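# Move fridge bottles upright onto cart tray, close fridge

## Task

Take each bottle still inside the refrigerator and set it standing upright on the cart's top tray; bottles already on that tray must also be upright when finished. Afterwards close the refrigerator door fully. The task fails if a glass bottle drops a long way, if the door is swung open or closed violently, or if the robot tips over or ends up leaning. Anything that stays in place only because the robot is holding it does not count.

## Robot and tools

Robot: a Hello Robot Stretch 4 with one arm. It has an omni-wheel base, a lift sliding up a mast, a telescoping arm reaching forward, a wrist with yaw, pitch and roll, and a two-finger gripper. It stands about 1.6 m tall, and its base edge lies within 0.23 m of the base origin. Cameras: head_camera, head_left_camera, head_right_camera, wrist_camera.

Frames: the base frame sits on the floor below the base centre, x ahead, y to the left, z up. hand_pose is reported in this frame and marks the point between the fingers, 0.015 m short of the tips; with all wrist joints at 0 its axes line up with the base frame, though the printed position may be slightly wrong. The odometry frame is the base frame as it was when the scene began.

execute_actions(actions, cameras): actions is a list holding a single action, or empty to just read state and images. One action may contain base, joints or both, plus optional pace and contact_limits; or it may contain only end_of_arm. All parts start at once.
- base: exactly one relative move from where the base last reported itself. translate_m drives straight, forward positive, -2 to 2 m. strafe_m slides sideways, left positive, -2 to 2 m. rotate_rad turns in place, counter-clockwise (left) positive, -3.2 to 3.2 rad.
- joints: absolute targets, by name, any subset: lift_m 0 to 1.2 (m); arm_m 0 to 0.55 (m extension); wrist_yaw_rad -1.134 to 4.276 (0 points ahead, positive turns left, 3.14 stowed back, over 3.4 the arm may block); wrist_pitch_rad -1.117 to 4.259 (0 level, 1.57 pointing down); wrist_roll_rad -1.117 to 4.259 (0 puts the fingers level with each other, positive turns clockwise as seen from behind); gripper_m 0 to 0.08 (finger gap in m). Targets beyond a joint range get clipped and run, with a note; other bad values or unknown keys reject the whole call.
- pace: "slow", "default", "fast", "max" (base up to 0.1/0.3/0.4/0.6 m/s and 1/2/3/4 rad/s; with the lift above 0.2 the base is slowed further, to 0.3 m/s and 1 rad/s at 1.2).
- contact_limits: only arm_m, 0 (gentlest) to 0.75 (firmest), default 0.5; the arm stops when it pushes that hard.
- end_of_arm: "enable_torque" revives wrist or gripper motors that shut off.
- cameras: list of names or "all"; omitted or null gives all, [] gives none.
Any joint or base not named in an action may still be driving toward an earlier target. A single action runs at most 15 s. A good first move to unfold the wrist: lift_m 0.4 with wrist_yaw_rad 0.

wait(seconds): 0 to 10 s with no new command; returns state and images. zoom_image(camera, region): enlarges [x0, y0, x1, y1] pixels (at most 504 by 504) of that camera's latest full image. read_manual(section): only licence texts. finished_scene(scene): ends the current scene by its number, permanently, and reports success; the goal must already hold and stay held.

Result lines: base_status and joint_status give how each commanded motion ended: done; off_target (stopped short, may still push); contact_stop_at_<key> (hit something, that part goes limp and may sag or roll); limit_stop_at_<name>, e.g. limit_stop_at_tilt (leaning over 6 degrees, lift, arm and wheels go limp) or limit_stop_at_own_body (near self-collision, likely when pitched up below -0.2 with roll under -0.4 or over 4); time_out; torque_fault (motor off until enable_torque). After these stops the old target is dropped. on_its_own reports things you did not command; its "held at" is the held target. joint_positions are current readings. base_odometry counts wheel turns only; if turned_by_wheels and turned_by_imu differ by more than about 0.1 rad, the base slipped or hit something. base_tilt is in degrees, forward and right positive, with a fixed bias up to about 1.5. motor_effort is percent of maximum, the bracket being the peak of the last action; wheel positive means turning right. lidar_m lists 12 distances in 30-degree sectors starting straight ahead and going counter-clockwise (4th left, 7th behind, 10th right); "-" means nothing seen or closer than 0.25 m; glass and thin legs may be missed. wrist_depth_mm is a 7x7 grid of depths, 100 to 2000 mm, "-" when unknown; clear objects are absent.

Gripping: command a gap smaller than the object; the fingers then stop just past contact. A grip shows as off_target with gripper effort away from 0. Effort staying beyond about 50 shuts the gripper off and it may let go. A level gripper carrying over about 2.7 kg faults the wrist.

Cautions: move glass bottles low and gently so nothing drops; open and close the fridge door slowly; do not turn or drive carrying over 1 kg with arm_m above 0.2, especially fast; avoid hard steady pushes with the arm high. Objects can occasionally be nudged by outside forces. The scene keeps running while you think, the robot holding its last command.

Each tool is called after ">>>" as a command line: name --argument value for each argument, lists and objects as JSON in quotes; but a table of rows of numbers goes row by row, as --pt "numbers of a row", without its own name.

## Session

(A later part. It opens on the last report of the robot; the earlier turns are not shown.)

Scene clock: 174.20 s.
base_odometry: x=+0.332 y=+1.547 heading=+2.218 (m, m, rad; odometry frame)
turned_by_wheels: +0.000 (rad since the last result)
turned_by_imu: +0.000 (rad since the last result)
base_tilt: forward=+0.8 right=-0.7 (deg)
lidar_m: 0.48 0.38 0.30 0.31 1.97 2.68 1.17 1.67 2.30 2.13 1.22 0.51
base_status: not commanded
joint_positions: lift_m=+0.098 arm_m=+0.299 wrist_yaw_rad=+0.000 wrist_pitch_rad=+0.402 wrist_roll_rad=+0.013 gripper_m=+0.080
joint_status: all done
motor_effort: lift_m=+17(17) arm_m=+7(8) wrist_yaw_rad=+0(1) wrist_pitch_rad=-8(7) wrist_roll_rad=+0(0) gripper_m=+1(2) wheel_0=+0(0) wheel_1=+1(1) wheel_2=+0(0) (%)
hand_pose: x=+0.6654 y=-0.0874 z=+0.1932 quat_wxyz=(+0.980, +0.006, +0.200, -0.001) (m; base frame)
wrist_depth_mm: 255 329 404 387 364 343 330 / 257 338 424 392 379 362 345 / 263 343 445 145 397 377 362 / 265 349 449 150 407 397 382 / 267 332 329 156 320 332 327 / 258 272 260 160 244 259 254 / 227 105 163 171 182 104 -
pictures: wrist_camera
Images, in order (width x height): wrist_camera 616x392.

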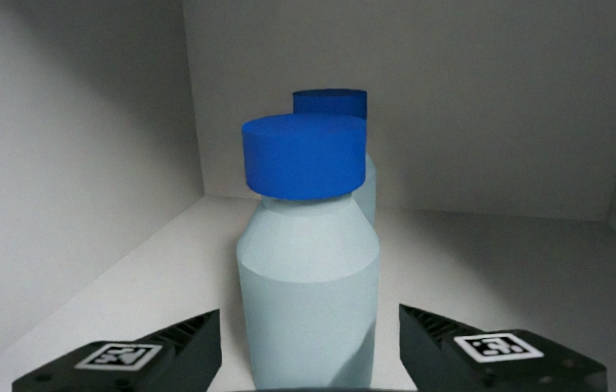

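>>> execute_actions --actions '[{"joints":{"arm_m":0.353},"pace":"slow"}]' --cameras '[]'

>>> execute_actions --actions '[{"joints":{"gripper_m":0.04}}]' --cameras '[]'

>>> execute_actions --actions '[{"joints":{"lift_m":0.125},"pace":"slow"}]' --cameras '["wrist_camera"]'

Scene clock: 184.33 s.
base_odometry: x=+0.332 y=+1.547 heading=+2.218 (m, m, rad; odometry frame)
turned_by_wheels: +0.000 (rad since the last result)
turned_by_imu: +0.000 (rad since the last result)
base_tilt: forward=+0.8 right=-0.7 (deg)
lidar_m: 0.50 0.37 0.30 0.30 1.96 2.65 1.20 1.68 2.25 2.14 1.23 0.50
base_status: not commanded
joint_positions: lift_m=+0.098 arm_m=+0.352 wrist_yaw_rad=+0.000 wrist_pitch_rad=+0.402 wrist_roll_rad=+0.013 gripper_m=+0.080
joint_status: all done
motor_effort: lift_m=+17(17) arm_m=+7(7) wrist_yaw_rad=+0(0) wrist_pitch_rad=-7(9) wrist_roll_rad=+2(0) gripper_m=+2(2) wheel_0=+1(0) wheel_1=+1(1) wheel_2=+0(0) (%)
hand_pose: x=+0.7183 y=-0.0874 z=+0.1932 quat_wxyz=(+0.980, +0.006, +0.200, -0.001) (m; base frame)
wrist_depth_mm: 239 310 353 336 317 300 287 / 242 319 370 349 330 315 300 / 246 324 389 133 340 332 317 / 251 329 413 - 362 347 334 / 252 317 329 - 304 330 324 / 247 271 132 108 123 259 254 / 227 105 116 105 116 104 -
pictures: none
No camera images: the call's "cameras" was empty. Leave "cameras" out to get every camera's image.

Scene clock: 185.23 s.
base_odometry: x=+0.332 y=+1.547 heading=+2.218 (m, m, rad; odometry frame)
turned_by_wheels: +0.000 (rad since the last result)
turned_by_imu: +0.000 (rad since the last result)
base_tilt: forward=+0.8 right=-0.7 (deg)
lidar_m: 0.48 0.36 0.32 0.31 1.96 2.67 1.20 1.69 2.27 2.14 1.21 0.49
base_status: not commanded
joint_positions: lift_m=+0.098 arm_m=+0.352 wrist_yaw_rad=+0.000 wrist_pitch_rad=+0.402 wrist_roll_rad=+0.013 gripper_m=+0.069
joint_status: gripper_m off_target (ended at +0.069, target +0.040)
on_its_own: gripper_m is held at +0.064, not at your +0.040, by its contact guard: the fingers met something
motor_effort: lift_m=+17(17) arm_m=+7(7) wrist_yaw_rad=+1(2) wrist_pitch_rad=-8(8) wrist_roll_rad=+0(1) gripper_m=-37(41) wheel_0=+1(0) wheel_1=+1(1) wheel_2=+0(1) (%)
hand_pose: x=+0.7183 y=-0.0875 z=+0.1932 quat_wxyz=(+0.980, +0.006, +0.200, -0.001) (m; base frame)
wrist_depth_mm: 241 312 353 334 317 298 287 / 242 319 373 345 330 314 303 / 247 325 392 132 342 334 317 / 251 330 410 - 364 347 334 / 252 317 329 - 304 332 327 / 247 271 128 108 125 259 253 / 229 107 113 106 112 - -
pictures: none
No camera images: the call's "cameras" was empty. Leave "cameras" out to get every camera's image.

Scene clock: 186.27 s.
base_odometry: x=+0.332 y=+1.547 heading=+2.218 (m, m, rad; odometry frame)
turned_by_wheels: +0.000 (rad since the last result)
turned_by_imu: +0.000 (rad since the last result)
base_tilt: forward=+0.8 right=-0.9 (deg)
lidar_m: 0.50 0.37 0.28 0.31 1.96 2.66 1.19 1.68 2.27 2.15 1.21 0.48
base_status: not commanded
joint_positions: lift_m=+0.125 arm_m=+0.352 wrist_yaw_rad=+0.000 wrist_pitch_rad=+0.405 wrist_roll_rad=+0.013 gripper_m=+0.069
joint_status: all done
on_its_own: gripper_m is held at +0.064, not at your +0.040, by its contact guard: the fingers met something
motor_effort: lift_m=+27(27) arm_m=+7(7) wrist_yaw_rad=+1(1) wrist_pitch_rad=-16(16) wrist_roll_rad=+0(2) gripper_m=-38(38) wheel_0=+1(0) wheel_1=+1(1) wheel_2=+0(1) (%)
hand_pose: x=+0.7181 y=-0.0875 z=+0.2189 quat_wxyz=(+0.980, +0.006, +0.201, -0.001) (m; base frame)
wrist_depth_mm: 240 310 351 336 317 300 289 / 243 317 370 351 334 314 301 / 248 325 389 133 347 329 319 / 251 329 415 - 364 351 330 / 252 332 370 - 343 357 347 / 254 303 128 108 125 296 287 / 250 107 113 105 112 - -
pictures: wrist_camera
Images, in order (width x height): wrist_camera 616x392.

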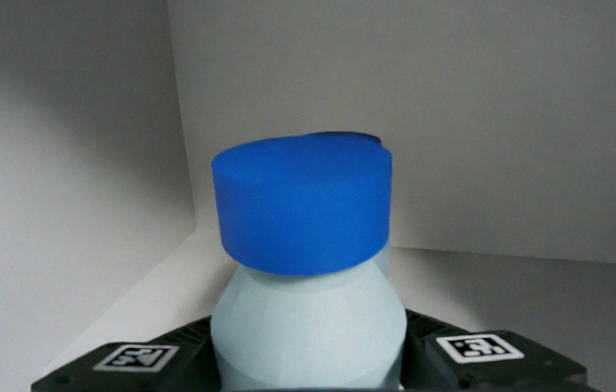

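>>> execute_actions --actions '[{"base":{"translate_m":-0.2},"joints":{"arm_m":0.05,"lift_m":0.2}}]' --cameras '[]'

>>> execute_actions --actions '[{"base":{"translate_m":-0.55},"joints":{"arm_m":0.0,"lift_m":0.9}}]' --cameras '[]'

>>> execute_actions --actions '[{"base":{"rotate_rad":-3.0}}]' --cameras '["head_camera","wrist_camera"]'

Scene clock: 201.07 s.
base_odometry: x=+0.453 y=+1.387 heading=+2.217 (m, m, rad; odometry frame)
turned_by_wheels: +0.000 (rad since the last result)
turned_by_imu: +0.000 (rad since the last result)
base_tilt: forward=+0.8 right=-1.0 (deg)
lidar_m: 0.41 0.43 0.37 1.88 2.02 2.47 1.00 1.32 2.20 2.23 1.46 0.67
base_status: done
joint_positions: lift_m=+0.200 arm_m=+0.051 wrist_yaw_rad=+0.000 wrist_pitch_rad=+0.406 wrist_roll_rad=+0.013 gripper_m=+0.069
joint_status: all done
on_its_own: gripper_m is held at +0.064, not at your +0.040, by its contact guard: the fingers met something
motor_effort: lift_m=+26(29) arm_m=-7(8) wrist_yaw_rad=+1(1) wrist_pitch_rad=-16(17) wrist_roll_rad=-3(0) gripper_m=-38(39) wheel_0=+0(5) wheel_1=-2(4) wheel_2=-1(8) (%)
hand_pose: x=+0.4175 y=-0.0875 z=+0.2939 quat_wxyz=(+0.979, +0.006, +0.201, -0.001) (m; base frame)
wrist_depth_mm: 442 492 732 788 750 504 325 / 424 496 741 820 788 508 340 / 433 512 707 133 820 488 357 / 439 539 640 - 683 477 379 / 442 544 530 - 504 455 407 / 442 574 128 108 125 442 544 / 452 107 113 105 112 - -
pictures: none
No camera images: the call's "cameras" was empty. Leave "cameras" out to get every camera's image.

Scene clock: 204.67 s.
base_odometry: x=+0.784 y=+0.948 heading=+2.217 (m, m, rad; odometry frame)
turned_by_wheels: +0.000 (rad since the last result)
turned_by_imu: +0.001 (rad since the last result)
base_tilt: forward=+0.8 right=-0.9 (deg)
lidar_m: 0.35 0.77 2.63 1.83 2.14 0.67 0.48 0.47 2.06 2.09 2.01 1.78
base_status: done
joint_positions: lift_m=+0.900 arm_m=+0.001 wrist_yaw_rad=+0.000 wrist_pitch_rad=+0.405 wrist_roll_rad=+0.013 gripper_m=+0.069
joint_status: all done
on_its_own: gripper_m is held at +0.064, not at your +0.040, by its contact guard: the fingers met something
motor_effort: lift_m=+26(30) arm_m=-7(9) wrist_yaw_rad=+0(1) wrist_pitch_rad=-16(17) wrist_roll_rad=+0(0) gripper_m=-37(38) wheel_0=+2(5) wheel_1=+0(9) wheel_2=+1(10) (%)
hand_pose: x=+0.3676 y=-0.0874 z=+0.9939 quat_wxyz=(+0.980, +0.006, +0.201, -0.001) (m; base frame)
wrist_depth_mm: 580 759 1042 1308 1281 1281 1229 / 585 768 1060 1366 1336 1366 1308 / 597 778 1060 132 1042 1430 1366 / 615 809 991 - 1008 1499 1430 / 609 809 1060 - 1138 1618 1537 / 621 798 128 108 125 1618 1576 / 615 107 113 105 112 - -
pictures: none
No camera images: the call's "cameras" was empty. Leave "cameras" out to get every camera's image.

Scene clock: 207.53 s.
base_odometry: x=+0.784 y=+0.948 heading=-0.782 (m, m, rad; odometry frame)
turned_by_wheels: -3.000 (rad since the last result)
turned_by_imu: -2.966 (rad since the last result)
base_tilt: forward=+0.7 right=-0.9 (deg)
lidar_m: 0.35 0.49 2.09 2.12 1.92 1.22 0.83 0.78 1.86 1.88 2.05 0.60
base_status: done
joint_positions: lift_m=+0.900 arm_m=+0.001 wrist_yaw_rad=+0.000 wrist_pitch_rad=+0.405 wrist_roll_rad=+0.013 gripper_m=+0.069
joint_status: not commanded
on_its_own: gripper_m is held at +0.064, not at your +0.040, by its contact guard: the fingers met something
motor_effort: lift_m=+26(26) arm_m=-7(7) wrist_yaw_rad=+1(2) wrist_pitch_rad=-14(16) wrist_roll_rad=+0(1) gripper_m=-38(39) wheel_0=+2(5) wheel_1=-1(7) wheel_2=+1(6) (%)
hand_pose: x=+0.3676 y=-0.0875 z=+0.9939 quat_wxyz=(+0.980, +0.006, +0.201, -0.001) (m; base frame)
wrist_depth_mm: 1983 - 1921 1661 1537 1430 1308 / 1983 - 1921 1756 1661 1464 1366 / - - - 132 1708 1537 1397 / - 854 634 - 1708 1661 1537 / - 585 580 - 525 1661 1618 / 1661 480 128 108 125 1499 1576 / 1397 107 113 105 112 - -
pictures: head_camera, wrist_camera
Images, in order (width x height): head_camera 420x560, wrist_camera 616x392.

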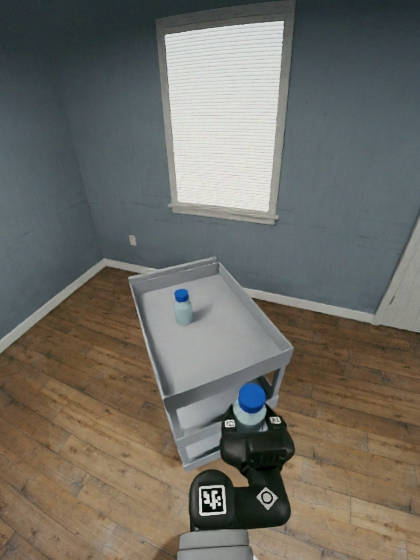

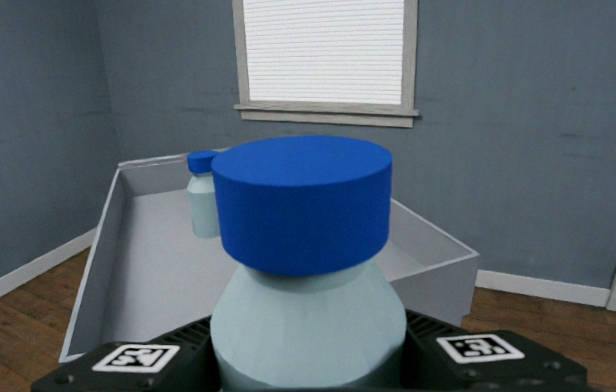

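>>> execute_actions --actions '[{"joints":{"arm_m":0.40}}]' --cameras '[]'

>>> execute_actions --actions '[{"joints":{"lift_m":0.79}}]' --cameras '["head_camera","wrist_camera"]'

Scene clock: 218.50 s.
base_odometry: x=+0.784 y=+0.948 heading=-0.782 (m, m, rad; odometry frame)
turned_by_wheels: +0.000 (rad since the last result)
turned_by_imu: +0.001 (rad since the last result)
base_tilt: forward=+0.8 right=-0.9 (deg)
lidar_m: 0.48 0.50 2.08 2.13 1.92 1.21 0.86 0.75 1.87 1.88 2.02 0.59
base_status: not commanded
joint_positions: lift_m=+0.900 arm_m=+0.399 wrist_yaw_rad=+0.000 wrist_pitch_rad=+0.405 wrist_roll_rad=+0.013 gripper_m=+0.069
joint_status: all done
on_its_own: gripper_m is held at +0.064, not at your +0.040, by its contact guard: the fingers met something
motor_effort: lift_m=+26(26) arm_m=+7(7) wrist_yaw_rad=-1(1) wrist_pitch_rad=-15(16) wrist_roll_rad=+0(1) gripper_m=-37(37) wheel_0=+2(2) wheel_1=-1(1) wheel_2=+1(1) (%)
hand_pose: x=+0.7651 y=-0.0874 z=+0.9939 quat_wxyz=(+0.980, +0.006, +0.201, -0.001) (m; base frame)
wrist_depth_mm: 1808 1618 1499 1308 1182 1098 1042 / 1756 1708 1537 1336 1281 1160 1078 / 1921 1921 1618 132 1308 1229 1118 / 1863 1983 603 - 1366 1281 1160 / 504 530 549 - 1430 1366 1229 / 277 436 128 108 125 1430 1308 / 389 107 113 105 112 - -
pictures: none
No camera images: the call's "cameras" was empty. Leave "cameras" out to get every camera's image.

Scene clock: 220.00 s.
base_odometry: x=+0.784 y=+0.948 heading=-0.782 (m, m, rad; odometry frame)
turned_by_wheels: +0.000 (rad since the last result)
turned_by_imu: +0.000 (rad since the last result)
base_tilt: forward=+0.8 right=-0.8 (deg)
lidar_m: 0.46 0.51 2.09 2.12 1.93 1.21 0.86 0.76 1.89 1.88 2.07 0.61
base_status: not commanded
joint_positions: lift_m=+0.790 arm_m=+0.399 wrist_yaw_rad=+0.000 wrist_pitch_rad=+0.406 wrist_roll_rad=+0.013 gripper_m=+0.069
joint_status: all done
on_its_own: gripper_m is held at +0.064, not at your +0.040, by its contact guard: the fingers met something
motor_effort: lift_m=+18(23) arm_m=+7(7) wrist_yaw_rad=-1(1) wrist_pitch_rad=-17(17) wrist_roll_rad=+1(1) gripper_m=-39(39) wheel_0=+2(2) wheel_1=-1(1) wheel_2=+1(1) (%)
hand_pose: x=+0.7651 y=-0.0874 z=+0.8845 quat_wxyz=(+0.979, +0.006, +0.201, -0.001) (m; base frame)
wrist_depth_mm: 1756 1537 1464 1336 1205 1098 1042 / 1808 1708 1499 1366 1255 1182 1060 / 1708 1708 559 133 1308 1229 1118 / 223 488 500 - 351 1281 1205 / 225 370 368 - 320 271 1255 / 237 279 128 108 125 255 212 / 248 107 113 105 112 - -
pictures: head_camera, wrist_camera
Images, in order (width x height): head_camera 420x560, wrist_camera 616x392.

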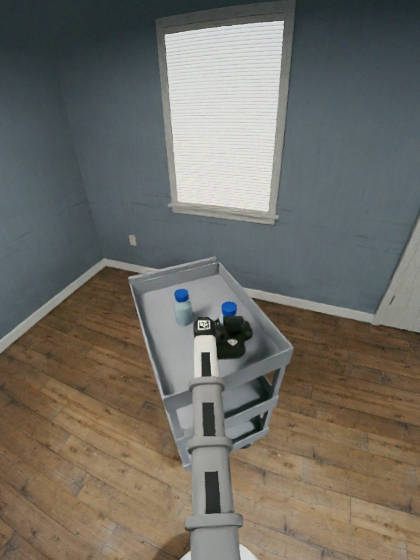

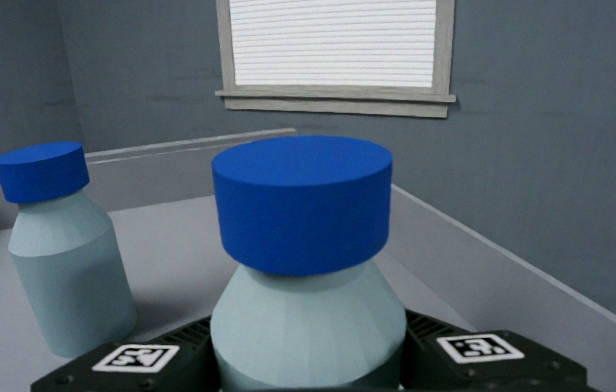

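>>> execute_actions --actions '[{"joints":{"lift_m":0.767},"pace":"slow"}]' --cameras '[]'

Scene clock: 224.13 s.
base_odometry: x=+0.784 y=+0.948 heading=-0.782 (m, m, rad; odometry frame)
turned_by_wheels: +0.000 (rad since the last result)
turned_by_imu: +0.000 (rad since the last result)
base_tilt: forward=+0.8 right=-0.9 (deg)
lidar_m: 0.46 0.48 2.07 2.14 1.92 1.21 0.86 0.78 1.87 1.85 2.05 0.54
base_status: not commanded
joint_positions: lift_m=+0.767 arm_m=+0.399 wrist_yaw_rad=+0.000 wrist_pitch_rad=+0.405 wrist_roll_rad=+0.013 gripper_m=+0.069
joint_status: all done
on_its_own: gripper_m is held at +0.064, not at your +0.040, by its contact guard: the fingers met something
motor_effort: lift_m=+18(17) arm_m=+7(7) wrist_yaw_rad=+0(1) wrist_pitch_rad=-14(16) wrist_roll_rad=+1(0) gripper_m=-38(38) wheel_0=+2(2) wheel_1=-1(1) wheel_2=+1(1) (%)
hand_pose: x=+0.7652 y=-0.0874 z=+0.8618 quat_wxyz=(+0.980, +0.006, +0.201, -0.001) (m; base frame)
wrist_depth_mm: 1708 1618 1464 1308 1205 1118 1042 / 1756 1708 1537 1366 1281 1160 1078 / 220 500 525 132 1281 1229 1118 / 220 477 445 - 314 1255 1182 / 224 330 327 - 306 250 213 / 236 258 128 108 125 246 211 / 228 107 113 105 112 - -
pictures: none
No camera images: the call's "cameras" was empty. Leave "cameras" out to get every camera's image.

>>> execute_actions --actions '[{"joints":{"gripper_m":0.08}}]' --cameras '[]'

>>> execute_actions --actions '[{"joints":{"lift_m":0.81}}]' --cameras '[]'

>>> execute_actions --actions '[{"joints":{"arm_m":0.0,"lift_m":0.86}}]' --cameras '["head_camera","wrist_camera"]'

Scene clock: 236.53 s.
base_odometry: x=+0.784 y=+0.948 heading=-0.782 (m, m, rad; odometry frame)
turned_by_wheels: +0.000 (rad since the last result)
turned_by_imu: +0.000 (rad since the last result)
base_tilt: forward=+0.6 right=-0.9 (deg)
lidar_m: 0.47 0.49 2.07 2.13 1.91 1.20 0.85 0.78 1.88 1.88 2.08 0.56
base_status: not commanded
joint_positions: lift_m=+0.767 arm_m=+0.399 wrist_yaw_rad=+0.000 wrist_pitch_rad=+0.403 wrist_roll_rad=+0.013 gripper_m=+0.080
joint_status: all done
motor_effort: lift_m=+17(17) arm_m=+7(7) wrist_yaw_rad=+0(1) wrist_pitch_rad=-8(12) wrist_roll_rad=-1(0) gripper_m=+2(37) wheel_0=+2(2) wheel_1=-1(1) wheel_2=+1(1) (%)
hand_pose: x=+0.7654 y=-0.0874 z=+0.8622 quat_wxyz=(+0.980, +0.006, +0.200, -0.001) (m; base frame)
wrist_depth_mm: 1808 1576 1430 1336 1205 1098 1042 / 1808 1756 1537 1397 1255 1160 1078 / 222 504 525 535 1308 1205 1118 / 220 473 439 - 312 1281 1205 / 222 334 324 - 307 250 699 / 236 263 131 108 128 244 211 / 228 105 115 106 116 104 -
pictures: none
No camera images: the call's "cameras" was empty. Leave "cameras" out to get every camera's image.

Scene clock: 237.57 s.
base_odometry: x=+0.784 y=+0.948 heading=-0.782 (m, m, rad; odometry frame)
turned_by_wheels: +0.000 (rad since the last result)
turned_by_imu: +0.000 (rad since the last result)
base_tilt: forward=+0.8 right=-0.9 (deg)
lidar_m: 0.44 0.52 2.09 2.13 1.91 1.22 0.86 0.76 1.86 1.86 2.06 0.59
base_status: not commanded
joint_positions: lift_m=+0.810 arm_m=+0.399 wrist_yaw_rad=+0.000 wrist_pitch_rad=+0.403 wrist_roll_rad=+0.013 gripper_m=+0.080
joint_status: all done
motor_effort: lift_m=+25(24) arm_m=+7(7) wrist_yaw_rad=-1(0) wrist_pitch_rad=-7(7) wrist_roll_rad=-1(0) gripper_m=+0(1) wheel_0=+2(2) wheel_1=-1(1) wheel_2=+1(1) (%)
hand_pose: x=+0.7654 y=-0.0874 z=+0.9046 quat_wxyz=(+0.980, +0.006, +0.200, -0.001) (m; base frame)
wrist_depth_mm: 1708 1618 1499 1308 1205 1098 1025 / 1808 1756 1576 1397 1255 1182 1078 / 1863 1863 1661 1464 1308 1255 1118 / 234 504 539 535 1336 1255 1182 / 232 413 436 147 342 1308 1229 / 236 279 150 115 145 249 1308 / 249 105 128 110 130 104 -
pictures: none
No camera images: the call's "cameras" was empty. Leave "cameras" out to get every camera's image.

Scene clock: 239.83 s.
base_odometry: x=+0.784 y=+0.948 heading=-0.782 (m, m, rad; odometry frame)
turned_by_wheels: +0.000 (rad since the last result)
turned_by_imu: +0.000 (rad since the last result)
base_tilt: forward=+0.7 right=-0.9 (deg)
lidar_m: 0.46 0.47 2.08 2.10 1.94 1.20 0.84 0.78 1.88 1.89 2.05 0.59
base_status: not commanded
joint_positions: lift_m=+0.860 arm_m=+0.001 wrist_yaw_rad=+0.000 wrist_pitch_rad=+0.402 wrist_roll_rad=+0.013 gripper_m=+0.080
joint_status: all done
motor_effort: lift_m=+25(26) arm_m=-7(8) wrist_yaw_rad=+0(1) wrist_pitch_rad=-8(8) wrist_roll_rad=+0(0) gripper_m=+1(1) wheel_0=+2(2) wheel_1=-1(1) wheel_2=+1(1) (%)
hand_pose: x=+0.3678 y=-0.0874 z=+0.9546 quat_wxyz=(+0.980, +0.006, +0.200, -0.001) (m; base frame)
wrist_depth_mm: 1921 - 1921 1661 1464 1397 1308 / 1921 - 1983 1756 1618 1499 1366 / - - 946 946 1661 1537 1430 / - 759 654 530 627 1618 1464 / 1921 539 539 530 418 1661 1576 / 379 322 343 373 413 1537 1576 / 300 105 163 741 683 104 -
pictures: head_camera, wrist_camera
Images, in order (width x height): head_camera 420x560, wrist_camera 616x392.

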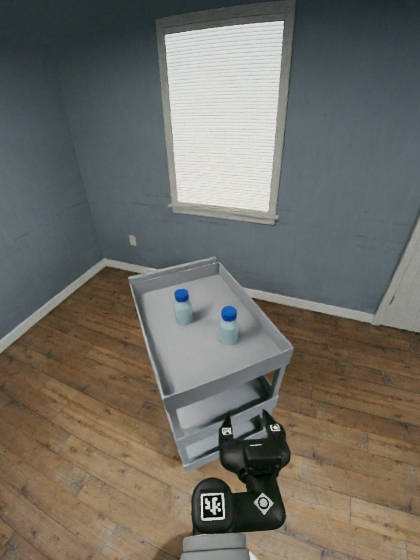

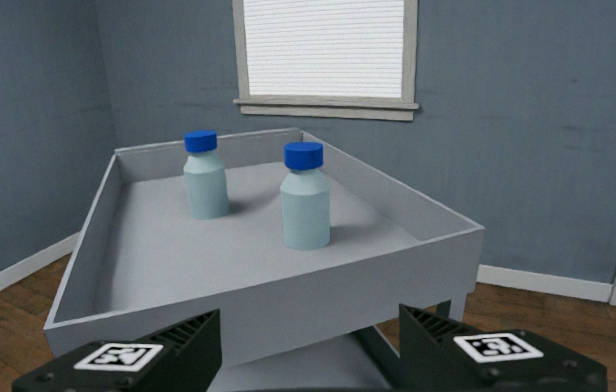

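>>> execute_actions --actions '[{"base":{"rotate_rad":2.988},"joints":{"lift_m":0.3}}]' --cameras '[]'

>>> execute_actions --actions '[{"base":{"translate_m":0.75},"joints":{"lift_m":0.098,"arm_m":0.27}}]' --cameras '["head_camera","wrist_camera"]'

Scene clock: 250.73 s.
base_odometry: x=+0.784 y=+0.948 heading=+2.206 (m, m, rad; odometry frame)
turned_by_wheels: +2.988 (rad since the last result)
turned_by_imu: +2.956 (rad since the last result)
base_tilt: forward=+0.7 right=-0.8 (deg)
lidar_m: 1.04 0.74 2.61 1.89 2.17 0.68 0.49 0.46 2.10 2.08 2.06 1.23
base_status: done
joint_positions: lift_m=+0.300 arm_m=+0.001 wrist_yaw_rad=+0.000 wrist_pitch_rad=+0.402 wrist_roll_rad=+0.013 gripper_m=+0.080
joint_status: all done
motor_effort: lift_m=+17(23) arm_m=-7(7) wrist_yaw_rad=+0(1) wrist_pitch_rad=-7(7) wrist_roll_rad=+1(0) gripper_m=+2(3) wheel_0=+0(6) wheel_1=+0(6) wheel_2=+1(6) (%)
hand_pose: x=+0.3679 y=-0.0874 z=+0.3952 quat_wxyz=(+0.980, +0.006, +0.200, -0.001) (m; base frame)
wrist_depth_mm: 591 768 1008 1336 1281 1308 1229 / 603 778 1098 1430 1336 1336 1281 / 609 809 1138 1464 1397 1430 1366 / 615 809 1138 1118 1098 1336 1308 / 627 809 1008 991 976 946 960 / 627 798 788 778 768 741 741 / 621 105 163 640 609 104 -
pictures: none
No camera images: the call's "cameras" was empty. Leave "cameras" out to get every camera's image.

Scene clock: 254.73 s.
base_odometry: x=+0.339 y=+1.552 heading=+2.206 (m, m, rad; odometry frame)
turned_by_wheels: +0.000 (rad since the last result)
turned_by_imu: -0.001 (rad since the last result)
base_tilt: forward=+0.9 right=-0.9 (deg)
lidar_m: 0.49 0.38 0.29 0.32 1.97 2.68 1.20 1.69 2.26 2.20 1.24 0.48
base_status: done
joint_positions: lift_m=+0.098 arm_m=+0.269 wrist_yaw_rad=+0.000 wrist_pitch_rad=+0.402 wrist_roll_rad=+0.013 gripper_m=+0.080
joint_status: all done
motor_effort: lift_m=+18(20) arm_m=+7(6) wrist_yaw_rad=+0(0) wrist_pitch_rad=-7(10) wrist_roll_rad=+2(1) gripper_m=+1(2) wheel_0=+1(5) wheel_1=+1(4) wheel_2=+0(7) (%)
hand_pose: x=+0.6354 y=-0.0874 z=+0.1931 quat_wxyz=(+0.980, +0.006, +0.200, -0.001) (m; base frame)
wrist_depth_mm: 281 368 424 404 384 366 353 / 283 370 452 418 407 384 366 / 289 379 480 296 427 404 387 / 294 387 484 303 436 418 404 / 296 349 349 317 338 330 325 / 271 272 272 270 265 257 254 / 226 104 163 224 210 104 -
pictures: head_camera, wrist_camera
Images, in order (width x height): head_camera 420x560, wrist_camera 616x392.

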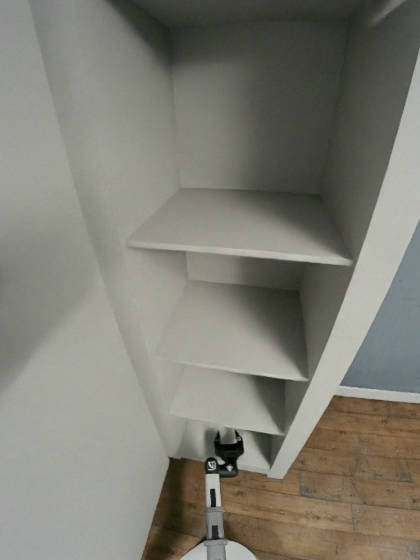

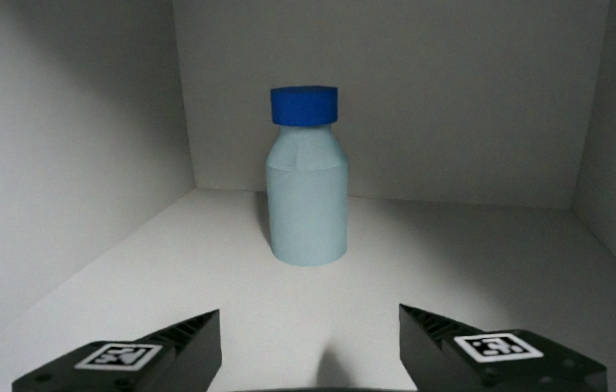

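Aligned as before; the grasp needs about 0.20 m more extension.

>>> execute_actions --actions '[{"joints":{"arm_m":0.42}}]' --cameras '["wrist_camera"]'

>>> execute_actions --actions '[{"joints":{"arm_m":0.47},"pace":"slow"}]' --cameras '["wrist_camera"]'

>>> execute_actions --actions '[{"joints":{"gripper_m":0.04}}]' --cameras '[]'

>>> execute_actions --actions '[{"joints":{"lift_m":0.125},"pace":"slow"}]' --cameras '["wrist_camera"]'

Scene clock: 262.87 s.
base_odometry: x=+0.339 y=+1.552 heading=+2.206 (m, m, rad; odometry frame)
turned_by_wheels: +0.000 (rad since the last result)
turned_by_imu: +0.000 (rad since the last result)
base_tilt: forward=+0.8 right=-0.9 (deg)
lidar_m: 0.51 0.38 0.27 0.32 1.96 2.64 1.20 1.65 2.27 2.17 1.21 0.51
base_status: not commanded
joint_positions: lift_m=+0.098 arm_m=+0.419 wrist_yaw_rad=+0.000 wrist_pitch_rad=+0.402 wrist_roll_rad=+0.013 gripper_m=+0.080
joint_status: all done
motor_effort: lift_m=+18(18) arm_m=+7(9) wrist_yaw_rad=+0(1) wrist_pitch_rad=-7(7) wrist_roll_rad=+1(0) gripper_m=+3(2) wheel_0=+1(1) wheel_1=+1(0) wheel_2=+0(1) (%)
hand_pose: x=+0.7854 y=-0.0874 z=+0.1932 quat_wxyz=(+0.980, +0.006, +0.200, -0.001) (m; base frame)
wrist_depth_mm: 241 297 285 271 256 244 236 / 246 307 301 285 270 255 245 / 248 327 319 142 283 268 259 / 252 332 340 147 300 285 272 / 254 319 329 153 304 297 286 / 247 271 259 156 243 258 252 / 226 105 163 167 176 104 -
pictures: wrist_camera
Images, in order (width x height): wrist_camera 616x392.

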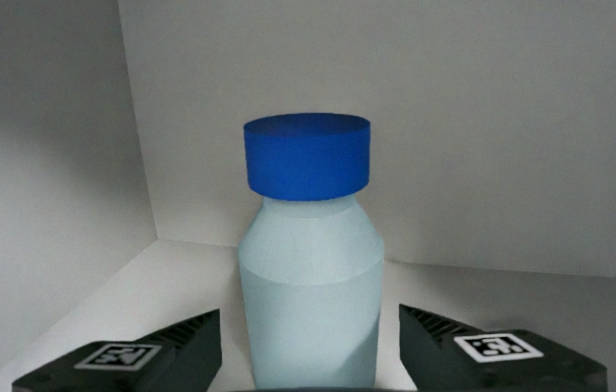

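Scene clock: 264.57 s.
base_odometry: x=+0.339 y=+1.552 heading=+2.206 (m, m, rad; odometry frame)
turned_by_wheels: +0.000 (rad since the last result)
turned_by_imu: +0.000 (rad since the last result)
base_tilt: forward=+0.7 right=-0.9 (deg)
lidar_m: 0.49 0.36 0.30 0.31 1.96 2.67 1.20 1.64 2.27 2.20 1.24 0.48
base_status: not commanded
joint_positions: lift_m=+0.098 arm_m=+0.469 wrist_yaw_rad=+0.000 wrist_pitch_rad=+0.402 wrist_roll_rad=+0.013 gripper_m=+0.080
joint_status: all done
motor_effort: lift_m=+18(18) arm_m=+7(9) wrist_yaw_rad=-1(0) wrist_pitch_rad=-8(6) wrist_roll_rad=+0(1) gripper_m=+2(1) wheel_0=+2(1) wheel_1=+0(0) wheel_2=+0(0) (%)
hand_pose: x=+0.8353 y=-0.0874 z=+0.1932 quat_wxyz=(+0.980, +0.006, +0.200, -0.001) (m; base frame)
wrist_depth_mm: 228 251 237 224 213 202 - / 232 263 250 237 224 212 204 / 235 278 262 131 232 224 215 / 238 294 283 - 243 236 227 / 239 309 301 - 257 249 238 / 241 272 136 108 121 255 247 / 226 105 118 105 115 104 -
pictures: wrist_camera
Images, in order (width x height): wrist_camera 616x392.

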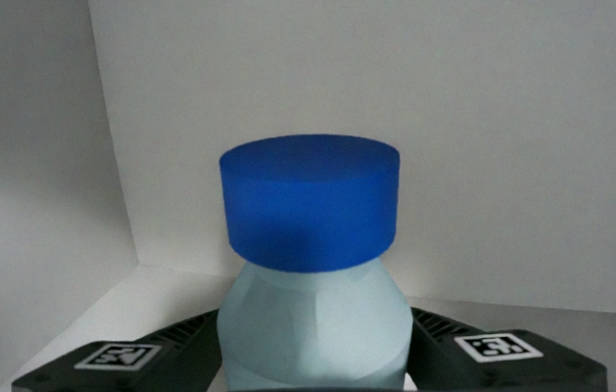

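Scene clock: 265.47 s.
base_odometry: x=+0.339 y=+1.552 heading=+2.206 (m, m, rad; odometry frame)
turned_by_wheels: +0.000 (rad since the last result)
turned_by_imu: +0.000 (rad since the last result)
base_tilt: forward=+0.7 right=-0.8 (deg)
lidar_m: 0.50 0.39 0.31 0.31 1.98 2.69 1.17 1.63 2.28 2.18 1.24 0.50
base_status: not commanded
joint_positions: lift_m=+0.098 arm_m=+0.469 wrist_yaw_rad=-0.001 wrist_pitch_rad=+0.402 wrist_roll_rad=+0.013 gripper_m=+0.069
joint_status: gripper_m off_target (ended at +0.069, target +0.040)
on_its_own: gripper_m is held at +0.064, not at your +0.040, by its contact guard: the fingers met something
motor_effort: lift_m=+18(18) arm_m=+7(7) wrist_yaw_rad=+2(3) wrist_pitch_rad=-8(7) wrist_roll_rad=+0(1) gripper_m=-38(38) wheel_0=+0(1) wheel_1=+0(0) wheel_2=-1(1) (%)
hand_pose: x=+0.8353 y=-0.0876 z=+0.1932 quat_wxyz=(+0.980, +0.006, +0.200, -0.002) (m; base frame)
wrist_depth_mm: 229 250 236 224 213 203 - / 232 264 249 236 224 212 204 / 236 278 262 131 234 224 214 / 238 294 283 - 245 237 226 / 241 310 301 - 257 251 239 / 241 270 127 108 125 255 247 / 226 107 113 105 112 - -
pictures: none
No camera images: the call's "cameras" was empty. Leave "cameras" out to get every camera's image.

Scene clock: 266.50 s.
base_odometry: x=+0.339 y=+1.552 heading=+2.206 (m, m, rad; odometry frame)
turned_by_wheels: +0.000 (rad since the last result)
turned_by_imu: +0.000 (rad since the last result)
base_tilt: forward=+0.8 right=-0.8 (deg)
lidar_m: 0.51 0.35 0.30 0.29 1.97 2.67 1.20 1.62 2.26 2.18 1.24 0.48
base_status: not commanded
joint_positions: lift_m=+0.124 arm_m=+0.469 wrist_yaw_rad=+0.000 wrist_pitch_rad=+0.406 wrist_roll_rad=+0.013 gripper_m=+0.069
joint_status: all done
on_its_own: gripper_m is held at +0.064, not at your +0.040, by its contact guard: the fingers met something
motor_effort: lift_m=+27(30) arm_m=+7(7) wrist_yaw_rad=+2(2) wrist_pitch_rad=-17(20) wrist_roll_rad=-1(2) gripper_m=-39(39) wheel_0=+1(0) wheel_1=+0(0) wheel_2=-1(1) (%)
hand_pose: x=+0.8350 y=-0.0875 z=+0.2187 quat_wxyz=(+0.979, +0.006, +0.202, -0.001) (m; base frame)
wrist_depth_mm: 229 251 236 225 214 202 - / 232 264 250 236 224 213 204 / 235 279 263 131 234 224 214 / 239 297 286 - 246 236 227 / 239 310 303 - 259 251 240 / 240 293 127 108 125 265 255 / 240 107 113 106 112 - -
pictures: wrist_camera
Images, in order (width x height): wrist_camera 616x392.

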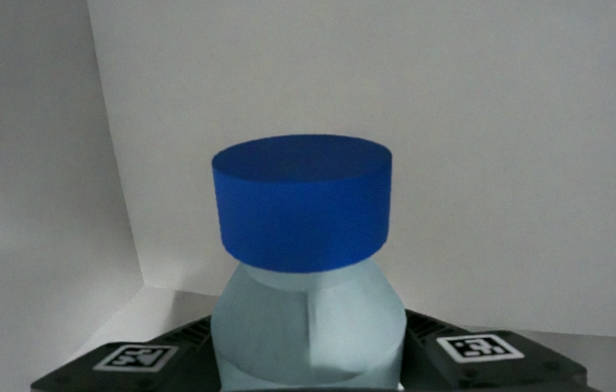

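>>> execute_actions --actions '[{"base":{"translate_m":-0.2},"joints":{"arm_m":0.05,"lift_m":0.18}}]' --cameras '[]'

>>> execute_actions --actions '[{"base":{"translate_m":-0.55},"joints":{"arm_m":0.0,"lift_m":0.9}}]' --cameras '[]'

>>> execute_actions --actions '[{"base":{"rotate_rad":-2.756}}]' --cameras '["head_camera","wrist_camera"]'

>>> execute_actions --actions '[{"joints":{"arm_m":0.335}}]' --cameras '["head_camera","wrist_camera"]'

Scene clock: 278.50 s.
base_odometry: x=+0.458 y=+1.391 heading=+2.206 (m, m, rad; odometry frame)
turned_by_wheels: +0.000 (rad since the last result)
turned_by_imu: +0.001 (rad since the last result)
base_tilt: forward=+0.8 right=-0.9 (deg)
lidar_m: 0.41 0.44 0.37 1.90 1.98 2.50 0.96 1.26 2.22 2.22 1.47 0.69
base_status: done
joint_positions: lift_m=+0.180 arm_m=+0.051 wrist_yaw_rad=+0.000 wrist_pitch_rad=+0.406 wrist_roll_rad=+0.013 gripper_m=+0.069
joint_status: all done
on_its_own: gripper_m is held at +0.064, not at your +0.040, by its contact guard: the fingers met something
motor_effort: lift_m=+27(28) arm_m=-7(7) wrist_yaw_rad=+1(2) wrist_pitch_rad=-20(19) wrist_roll_rad=+2(2) gripper_m=-38(38) wheel_0=-1(6) wheel_1=-1(6) wheel_2=+0(9) (%)
hand_pose: x=+0.4175 y=-0.0875 z=+0.2737 quat_wxyz=(+0.979, +0.006, +0.202, -0.001) (m; base frame)
wrist_depth_mm: 439 504 759 798 750 436 327 / 455 521 788 831 788 430 342 / 449 525 715 131 809 424 359 / 455 539 654 - 621 407 387 / 459 549 517 - 466 427 634 / 459 564 127 108 125 442 539 / 496 107 113 106 112 - -
pictures: none
No camera images: the call's "cameras" was empty. Leave "cameras" out to get every camera's image.

Scene clock: 282.17 s.
base_odometry: x=+0.784 y=+0.948 heading=+2.205 (m, m, rad; odometry frame)
turned_by_wheels: +0.000 (rad since the last result)
turned_by_imu: +0.001 (rad since the last result)
base_tilt: forward=+0.8 right=-0.8 (deg)
lidar_m: 0.34 0.78 2.62 1.89 2.15 0.67 0.49 0.46 2.09 2.07 2.07 1.77
base_status: done
joint_positions: lift_m=+0.900 arm_m=+0.001 wrist_yaw_rad=+0.000 wrist_pitch_rad=+0.406 wrist_roll_rad=+0.013 gripper_m=+0.069
joint_status: all done
on_its_own: gripper_m is held at +0.064, not at your +0.040, by its contact guard: the fingers met something
motor_effort: lift_m=+27(25) arm_m=-7(8) wrist_yaw_rad=+0(0) wrist_pitch_rad=-17(19) wrist_roll_rad=+1(0) gripper_m=-39(39) wheel_0=+0(5) wheel_1=-1(4) wheel_2=+0(7) (%)
hand_pose: x=+0.3675 y=-0.0874 z=+0.9937 quat_wxyz=(+0.979, +0.006, +0.202, -0.001) (m; base frame)
wrist_depth_mm: 585 768 1078 1336 1281 1336 1229 / 597 788 1098 1336 1281 1336 1308 / 609 798 1060 131 960 1430 1336 / 621 798 1060 - 1576 1499 1464 / 621 820 1078 - 1098 1576 1537 / 621 842 127 108 125 1661 1618 / 627 107 113 105 112 - -
pictures: none
No camera images: the call's "cameras" was empty. Leave "cameras" out to get every camera's image.

Scene clock: 284.90 s.
base_odometry: x=+0.784 y=+0.948 heading=-0.550 (m, m, rad; odometry frame)
turned_by_wheels: -2.756 (rad since the last result)
turned_by_imu: -2.725 (rad since the last result)
base_tilt: forward=+0.8 right=-0.8 (deg)
lidar_m: 0.35 2.10 2.08 2.25 1.81 1.22 0.77 2.64 1.84 1.96 1.94 0.38
base_status: done
joint_positions: lift_m=+0.900 arm_m=+0.001 wrist_yaw_rad=+0.000 wrist_pitch_rad=+0.406 wrist_roll_rad=+0.013 gripper_m=+0.069
joint_status: not commanded
on_its_own: gripper_m is held at +0.064, not at your +0.040, by its contact guard: the fingers met something
motor_effort: lift_m=+26(27) arm_m=-7(7) wrist_yaw_rad=+0(2) wrist_pitch_rad=-18(18) wrist_roll_rad=+0(2) gripper_m=-39(38) wheel_0=+2(7) wheel_1=+0(10) wheel_2=+1(5) (%)
hand_pose: x=+0.3675 y=-0.0875 z=+0.9938 quat_wxyz=(+0.979, +0.006, +0.202, -0.001) (m; base frame)
wrist_depth_mm: 1661 - - 1921 1618 1430 1308 / 1708 - - - 1756 1499 1336 / 1708 - - 131 1756 1618 1397 / 1808 - - - 492 699 1430 / 1808 - 549 - 504 554 512 / 1708 1708 127 108 125 455 368 / 1430 107 113 106 112 - -
pictures: head_camera, wrist_camera
Images, in order (width x height): head_camera 420x560, wrist_camera 616x392.

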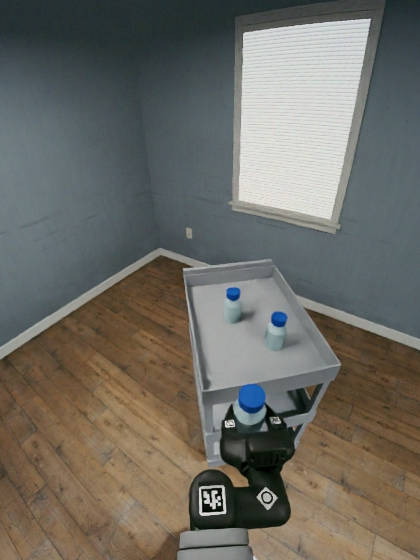

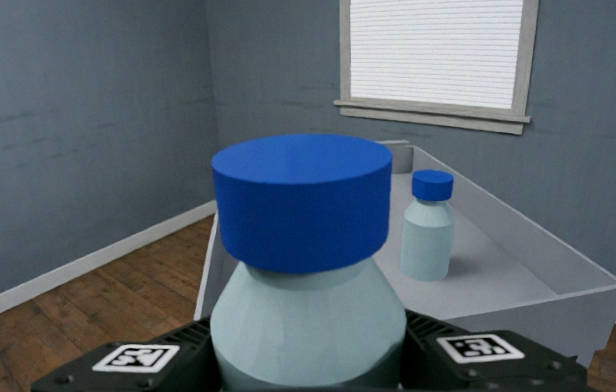

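Scene clock: 287.00 s.
base_odometry: x=+0.784 y=+0.948 heading=-0.550 (m, m, rad; odometry frame)
turned_by_wheels: +0.000 (rad since the last result)
turned_by_imu: +0.000 (rad since the last result)
base_tilt: forward=+0.7 right=-0.9 (deg)
lidar_m: 0.46 2.09 2.08 2.27 1.81 1.21 0.78 2.65 1.85 2.03 1.94 0.52
base_status: not commanded
joint_positions: lift_m=+0.900 arm_m=+0.334 wrist_yaw_rad=+0.000 wrist_pitch_rad=+0.406 wrist_roll_rad=+0.013 gripper_m=+0.069
joint_status: all done
on_its_own: gripper_m is held at +0.064, not at your +0.040, by its contact guard: the fingers met something
motor_effort: lift_m=+26(26) arm_m=+7(8) wrist_yaw_rad=-1(1) wrist_pitch_rad=-19(19) wrist_roll_rad=+0(1) gripper_m=-38(39) wheel_0=+1(2) wheel_1=+1(1) wheel_2=+1(1) (%)
hand_pose: x=+0.7001 y=-0.0874 z=+0.9938 quat_wxyz=(+0.979, +0.006, +0.202, -0.001) (m; base frame)
wrist_depth_mm: 1499 1708 1983 1618 1397 1229 1118 / 1499 1756 - 1708 1464 1281 1118 / 1537 1863 - 131 1464 1308 1182 / 1618 1921 - - 621 1336 1229 / 1708 - 549 - 549 544 1229 / 1618 1708 127 108 125 449 418 / 1430 107 113 105 112 - -
pictures: head_camera, wrist_camera
Images, in order (width x height): head_camera 420x560, wrist_camera 616x392.

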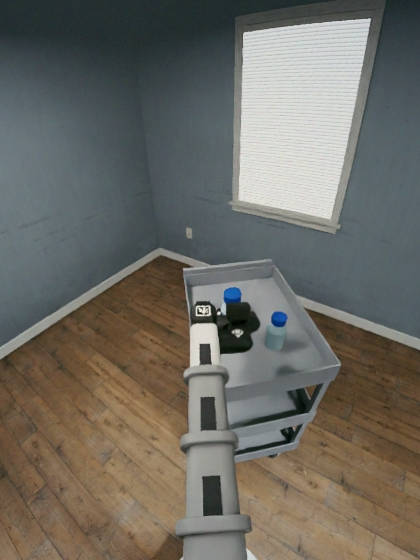

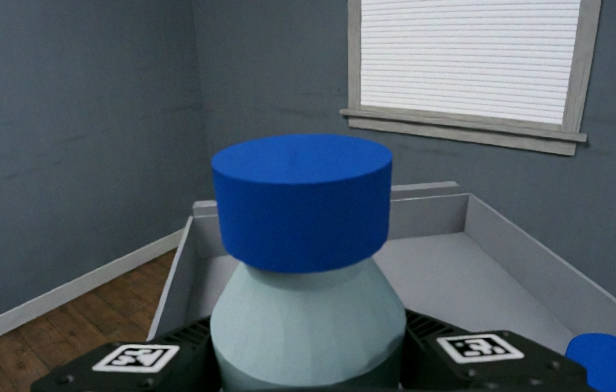

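>>> execute_actions --actions '[{"joints":{"lift_m":0.79}}]' --cameras '["wrist_camera"]'

>>> execute_actions --actions '[{"joints":{"lift_m":0.767},"pace":"slow"}]' --cameras '["head_camera","wrist_camera"]'

Scene clock: 298.40 s.
base_odometry: x=+0.784 y=+0.948 heading=-0.550 (m, m, rad; odometry frame)
turned_by_wheels: +0.000 (rad since the last result)
turned_by_imu: +0.000 (rad since the last result)
base_tilt: forward=+0.8 right=-0.8 (deg)
lidar_m: 0.46 2.10 2.09 2.27 1.82 1.19 0.80 2.66 1.84 1.99 1.96 0.52
base_status: not commanded
joint_positions: lift_m=+0.790 arm_m=+0.334 wrist_yaw_rad=+0.000 wrist_pitch_rad=+0.406 wrist_roll_rad=+0.013 gripper_m=+0.069
joint_status: all done
on_its_own: gripper_m is held at +0.064, not at your +0.040, by its contact guard: the fingers met something
motor_effort: lift_m=+19(25) arm_m=+7(7) wrist_yaw_rad=-1(1) wrist_pitch_rad=-17(20) wrist_roll_rad=+1(2) gripper_m=-37(38) wheel_0=+2(2) wheel_1=+1(0) wheel_2=+1(1) (%)
hand_pose: x=+0.7001 y=-0.0874 z=+0.8844 quat_wxyz=(+0.979, +0.006, +0.202, -0.001) (m; base frame)
wrist_depth_mm: 1464 1708 1983 1618 1430 1205 1118 / 1537 1863 - 1661 1464 1281 1160 / 1537 1863 564 131 569 585 1182 / 1618 1808 500 - 477 500 421 / 1661 329 368 - 357 366 364 / 1430 279 127 108 125 291 286 / 179 108 113 105 112 - -
pictures: wrist_camera
Images, in order (width x height): wrist_camera 616x392.

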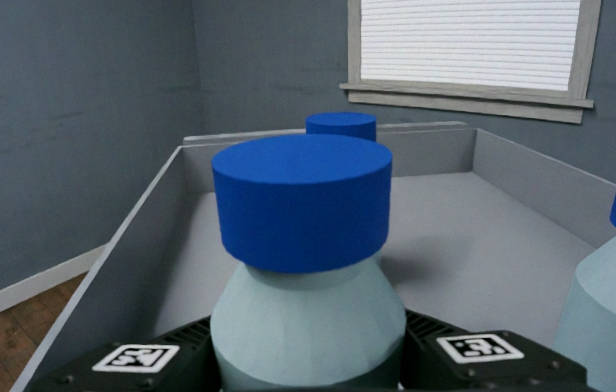

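Scene clock: 299.37 s.
base_odometry: x=+0.784 y=+0.948 heading=-0.550 (m, m, rad; odometry frame)
turned_by_wheels: +0.000 (rad since the last result)
turned_by_imu: +0.000 (rad since the last result)
base_tilt: forward=+0.7 right=-0.7 (deg)
lidar_m: 0.47 2.11 2.07 2.26 1.81 1.22 0.77 2.66 1.85 1.99 1.93 0.52
base_status: not commanded
joint_positions: lift_m=+0.767 arm_m=+0.334 wrist_yaw_rad=+0.000 wrist_pitch_rad=+0.405 wrist_roll_rad=+0.013 gripper_m=+0.069
joint_status: all done
on_its_own: gripper_m is held at +0.064, not at your +0.040, by its contact guard: the fingers met something
motor_effort: lift_m=+18(17) arm_m=+7(7) wrist_yaw_rad=+0(1) wrist_pitch_rad=-15(19) wrist_roll_rad=-1(1) gripper_m=-39(38) wheel_0=+2(2) wheel_1=+1(1) wheel_2=+1(1) (%)
hand_pose: x=+0.7001 y=-0.0874 z=+0.8616 quat_wxyz=(+0.980, +0.006, +0.201, -0.001) (m; base frame)
wrist_depth_mm: 1464 1708 1983 1618 1397 1182 1118 / 1499 1808 - 1661 1430 1281 1098 / 1576 1808 530 131 554 564 1118 / 1618 389 445 - 427 445 407 / 1576 294 327 - 315 327 322 / 180 257 127 108 125 257 254 / 172 107 113 106 112 - -
pictures: head_camera, wrist_camera
Images, in order (width x height): head_camera 420x560, wrist_camera 616x392.

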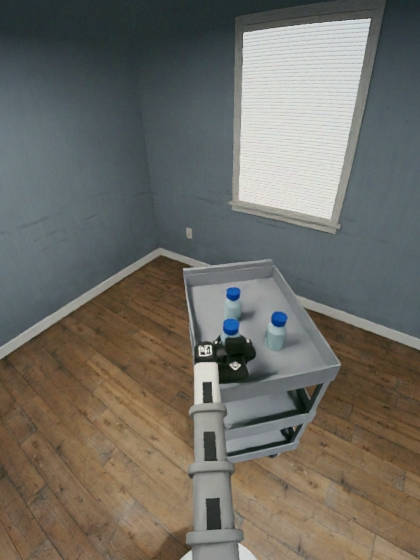

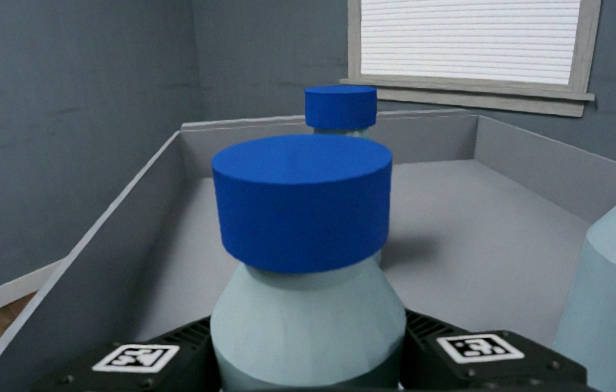

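>>> execute_actions --actions '[{"joints":{"gripper_m":0.08}}]' --cameras '[]'

>>> execute_actions --actions '[{"joints":{"lift_m":0.82}}]' --cameras '[]'

>>> execute_actions --actions '[{"joints":{"arm_m":0.0,"lift_m":0.86}}]'

Scene clock: 307.03 s.
base_odometry: x=+0.784 y=+0.948 heading=-0.550 (m, m, rad; odometry frame)
turned_by_wheels: +0.000 (rad since the last result)
turned_by_imu: +0.000 (rad since the last result)
base_tilt: forward=+0.9 right=-0.8 (deg)
lidar_m: 0.48 2.10 2.08 2.27 1.81 1.22 0.79 2.64 1.87 2.00 1.94 0.51
base_status: not commanded
joint_positions: lift_m=+0.767 arm_m=+0.334 wrist_yaw_rad=+0.000 wrist_pitch_rad=+0.403 wrist_roll_rad=+0.013 gripper_m=+0.080
joint_status: all done
motor_effort: lift_m=+18(18) arm_m=+7(7) wrist_yaw_rad=-1(0) wrist_pitch_rad=-7(15) wrist_roll_rad=+0(0) gripper_m=+3(37) wheel_0=+2(2) wheel_1=+0(0) wheel_2=+1(1) (%)
hand_pose: x=+0.7004 y=-0.0874 z=+0.8621 quat_wxyz=(+0.980, +0.006, +0.200, -0.001) (m; base frame)
wrist_depth_mm: 1499 1708 1921 1618 1397 1205 1118 / 1499 1808 - 1708 1430 1255 1138 / 1618 1808 535 264 559 569 1138 / 1618 424 436 - 433 459 410 / 1576 297 325 - 320 332 329 / 187 262 132 108 128 262 256 / 162 104 115 106 116 104 -
pictures: none
No camera images: the call's "cameras" was empty. Leave "cameras" out to get every camera's image.

Scene clock: 308.17 s.
base_odometry: x=+0.784 y=+0.948 heading=-0.550 (m, m, rad; odometry frame)
turned_by_wheels: +0.000 (rad since the last result)
turned_by_imu: +0.000 (rad since the last result)
base_tilt: forward=+0.7 right=-0.9 (deg)
lidar_m: 0.46 2.11 2.08 2.25 1.80 1.21 0.76 2.66 1.86 1.97 1.95 0.51
base_status: not commanded
joint_positions: lift_m=+0.820 arm_m=+0.334 wrist_yaw_rad=+0.000 wrist_pitch_rad=+0.403 wrist_roll_rad=+0.013 gripper_m=+0.080
joint_status: all done
motor_effort: lift_m=+25(25) arm_m=+7(7) wrist_yaw_rad=+0(0) wrist_pitch_rad=-8(8) wrist_roll_rad=+0(3) gripper_m=+2(2) wheel_0=+1(1) wheel_1=+0(0) wheel_2=+1(1) (%)
hand_pose: x=+0.7004 y=-0.0874 z=+0.9146 quat_wxyz=(+0.980, +0.006, +0.200, -0.001) (m; base frame)
wrist_depth_mm: 1499 1756 1921 1618 1397 1229 1098 / 1499 1808 - 1708 1464 1308 1138 / 1537 1863 - 1756 1464 1281 1205 / 1618 1921 549 310 564 539 459 / 1661 1708 455 293 424 430 402 / 1537 309 165 131 148 340 332 / 1308 104 127 112 130 104 -
pictures: none
No camera images: the call's "cameras" was empty. Leave "cameras" out to get every camera's image.

Scene clock: 310.27 s.
base_odometry: x=+0.784 y=+0.948 heading=-0.550 (m, m, rad; odometry frame)
turned_by_wheels: +0.000 (rad since the last result)
turned_by_imu: +0.000 (rad since the last result)
base_tilt: forward=+0.7 right=-0.8 (deg)
lidar_m: 0.48 2.12 2.08 2.25 1.81 1.21 0.77 2.65 1.86 1.99 1.95 0.50
base_status: not commanded
joint_positions: lift_m=+0.860 arm_m=+0.001 wrist_yaw_rad=+0.000 wrist_pitch_rad=+0.402 wrist_roll_rad=+0.013 gripper_m=+0.080
joint_status: all done
motor_effort: lift_m=+25(25) arm_m=-7(9) wrist_yaw_rad=+0(1) wrist_pitch_rad=-8(9) wrist_roll_rad=-1(1) gripper_m=+1(2) wheel_0=+2(2) wheel_1=+0(1) wheel_2=+1(1) (%)
hand_pose: x=+0.3678 y=-0.0874 z=+0.9546 quat_wxyz=(+0.980, +0.006, +0.200, -0.001) (m; base frame)
wrist_depth_mm: 1661 1983 - 1921 1708 1464 1336 / 1708 - - - 1756 1537 1336 / 1708 - - 866 931 1499 1397 / 1808 - 798 466 668 621 1464 / 1863 - 539 484 504 512 466 / 1661 1661 338 324 327 336 355 / 1397 105 163 336 340 104 -
pictures: head_camera, head_left_camera, head_right_camera, wrist_camera
Images, in order (width x height): head_camera 420x560, head_left_camera 420x672, head_right_camera 420x672, wrist_camera 616x392.

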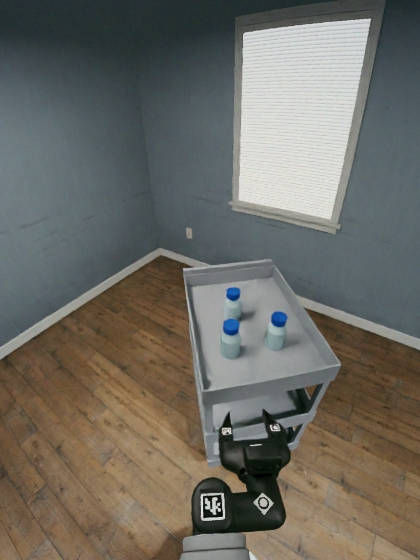

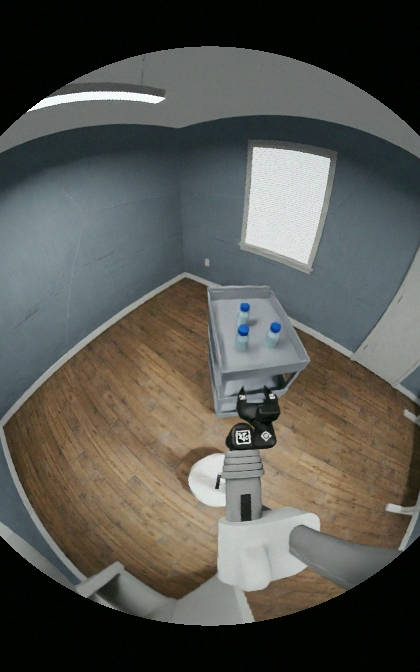

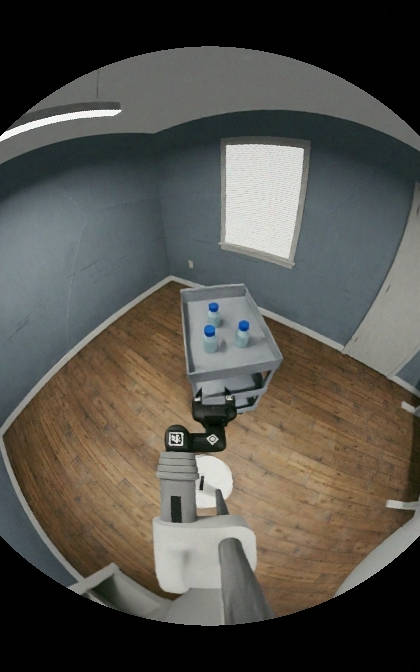

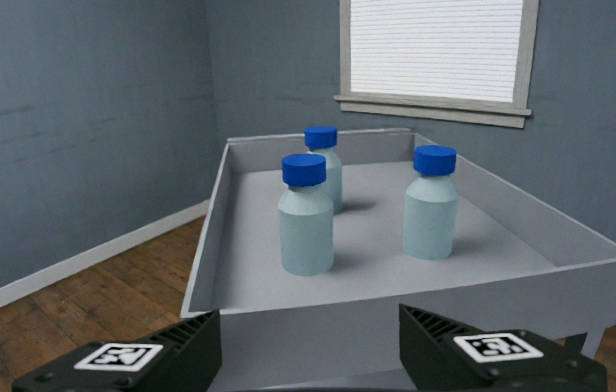

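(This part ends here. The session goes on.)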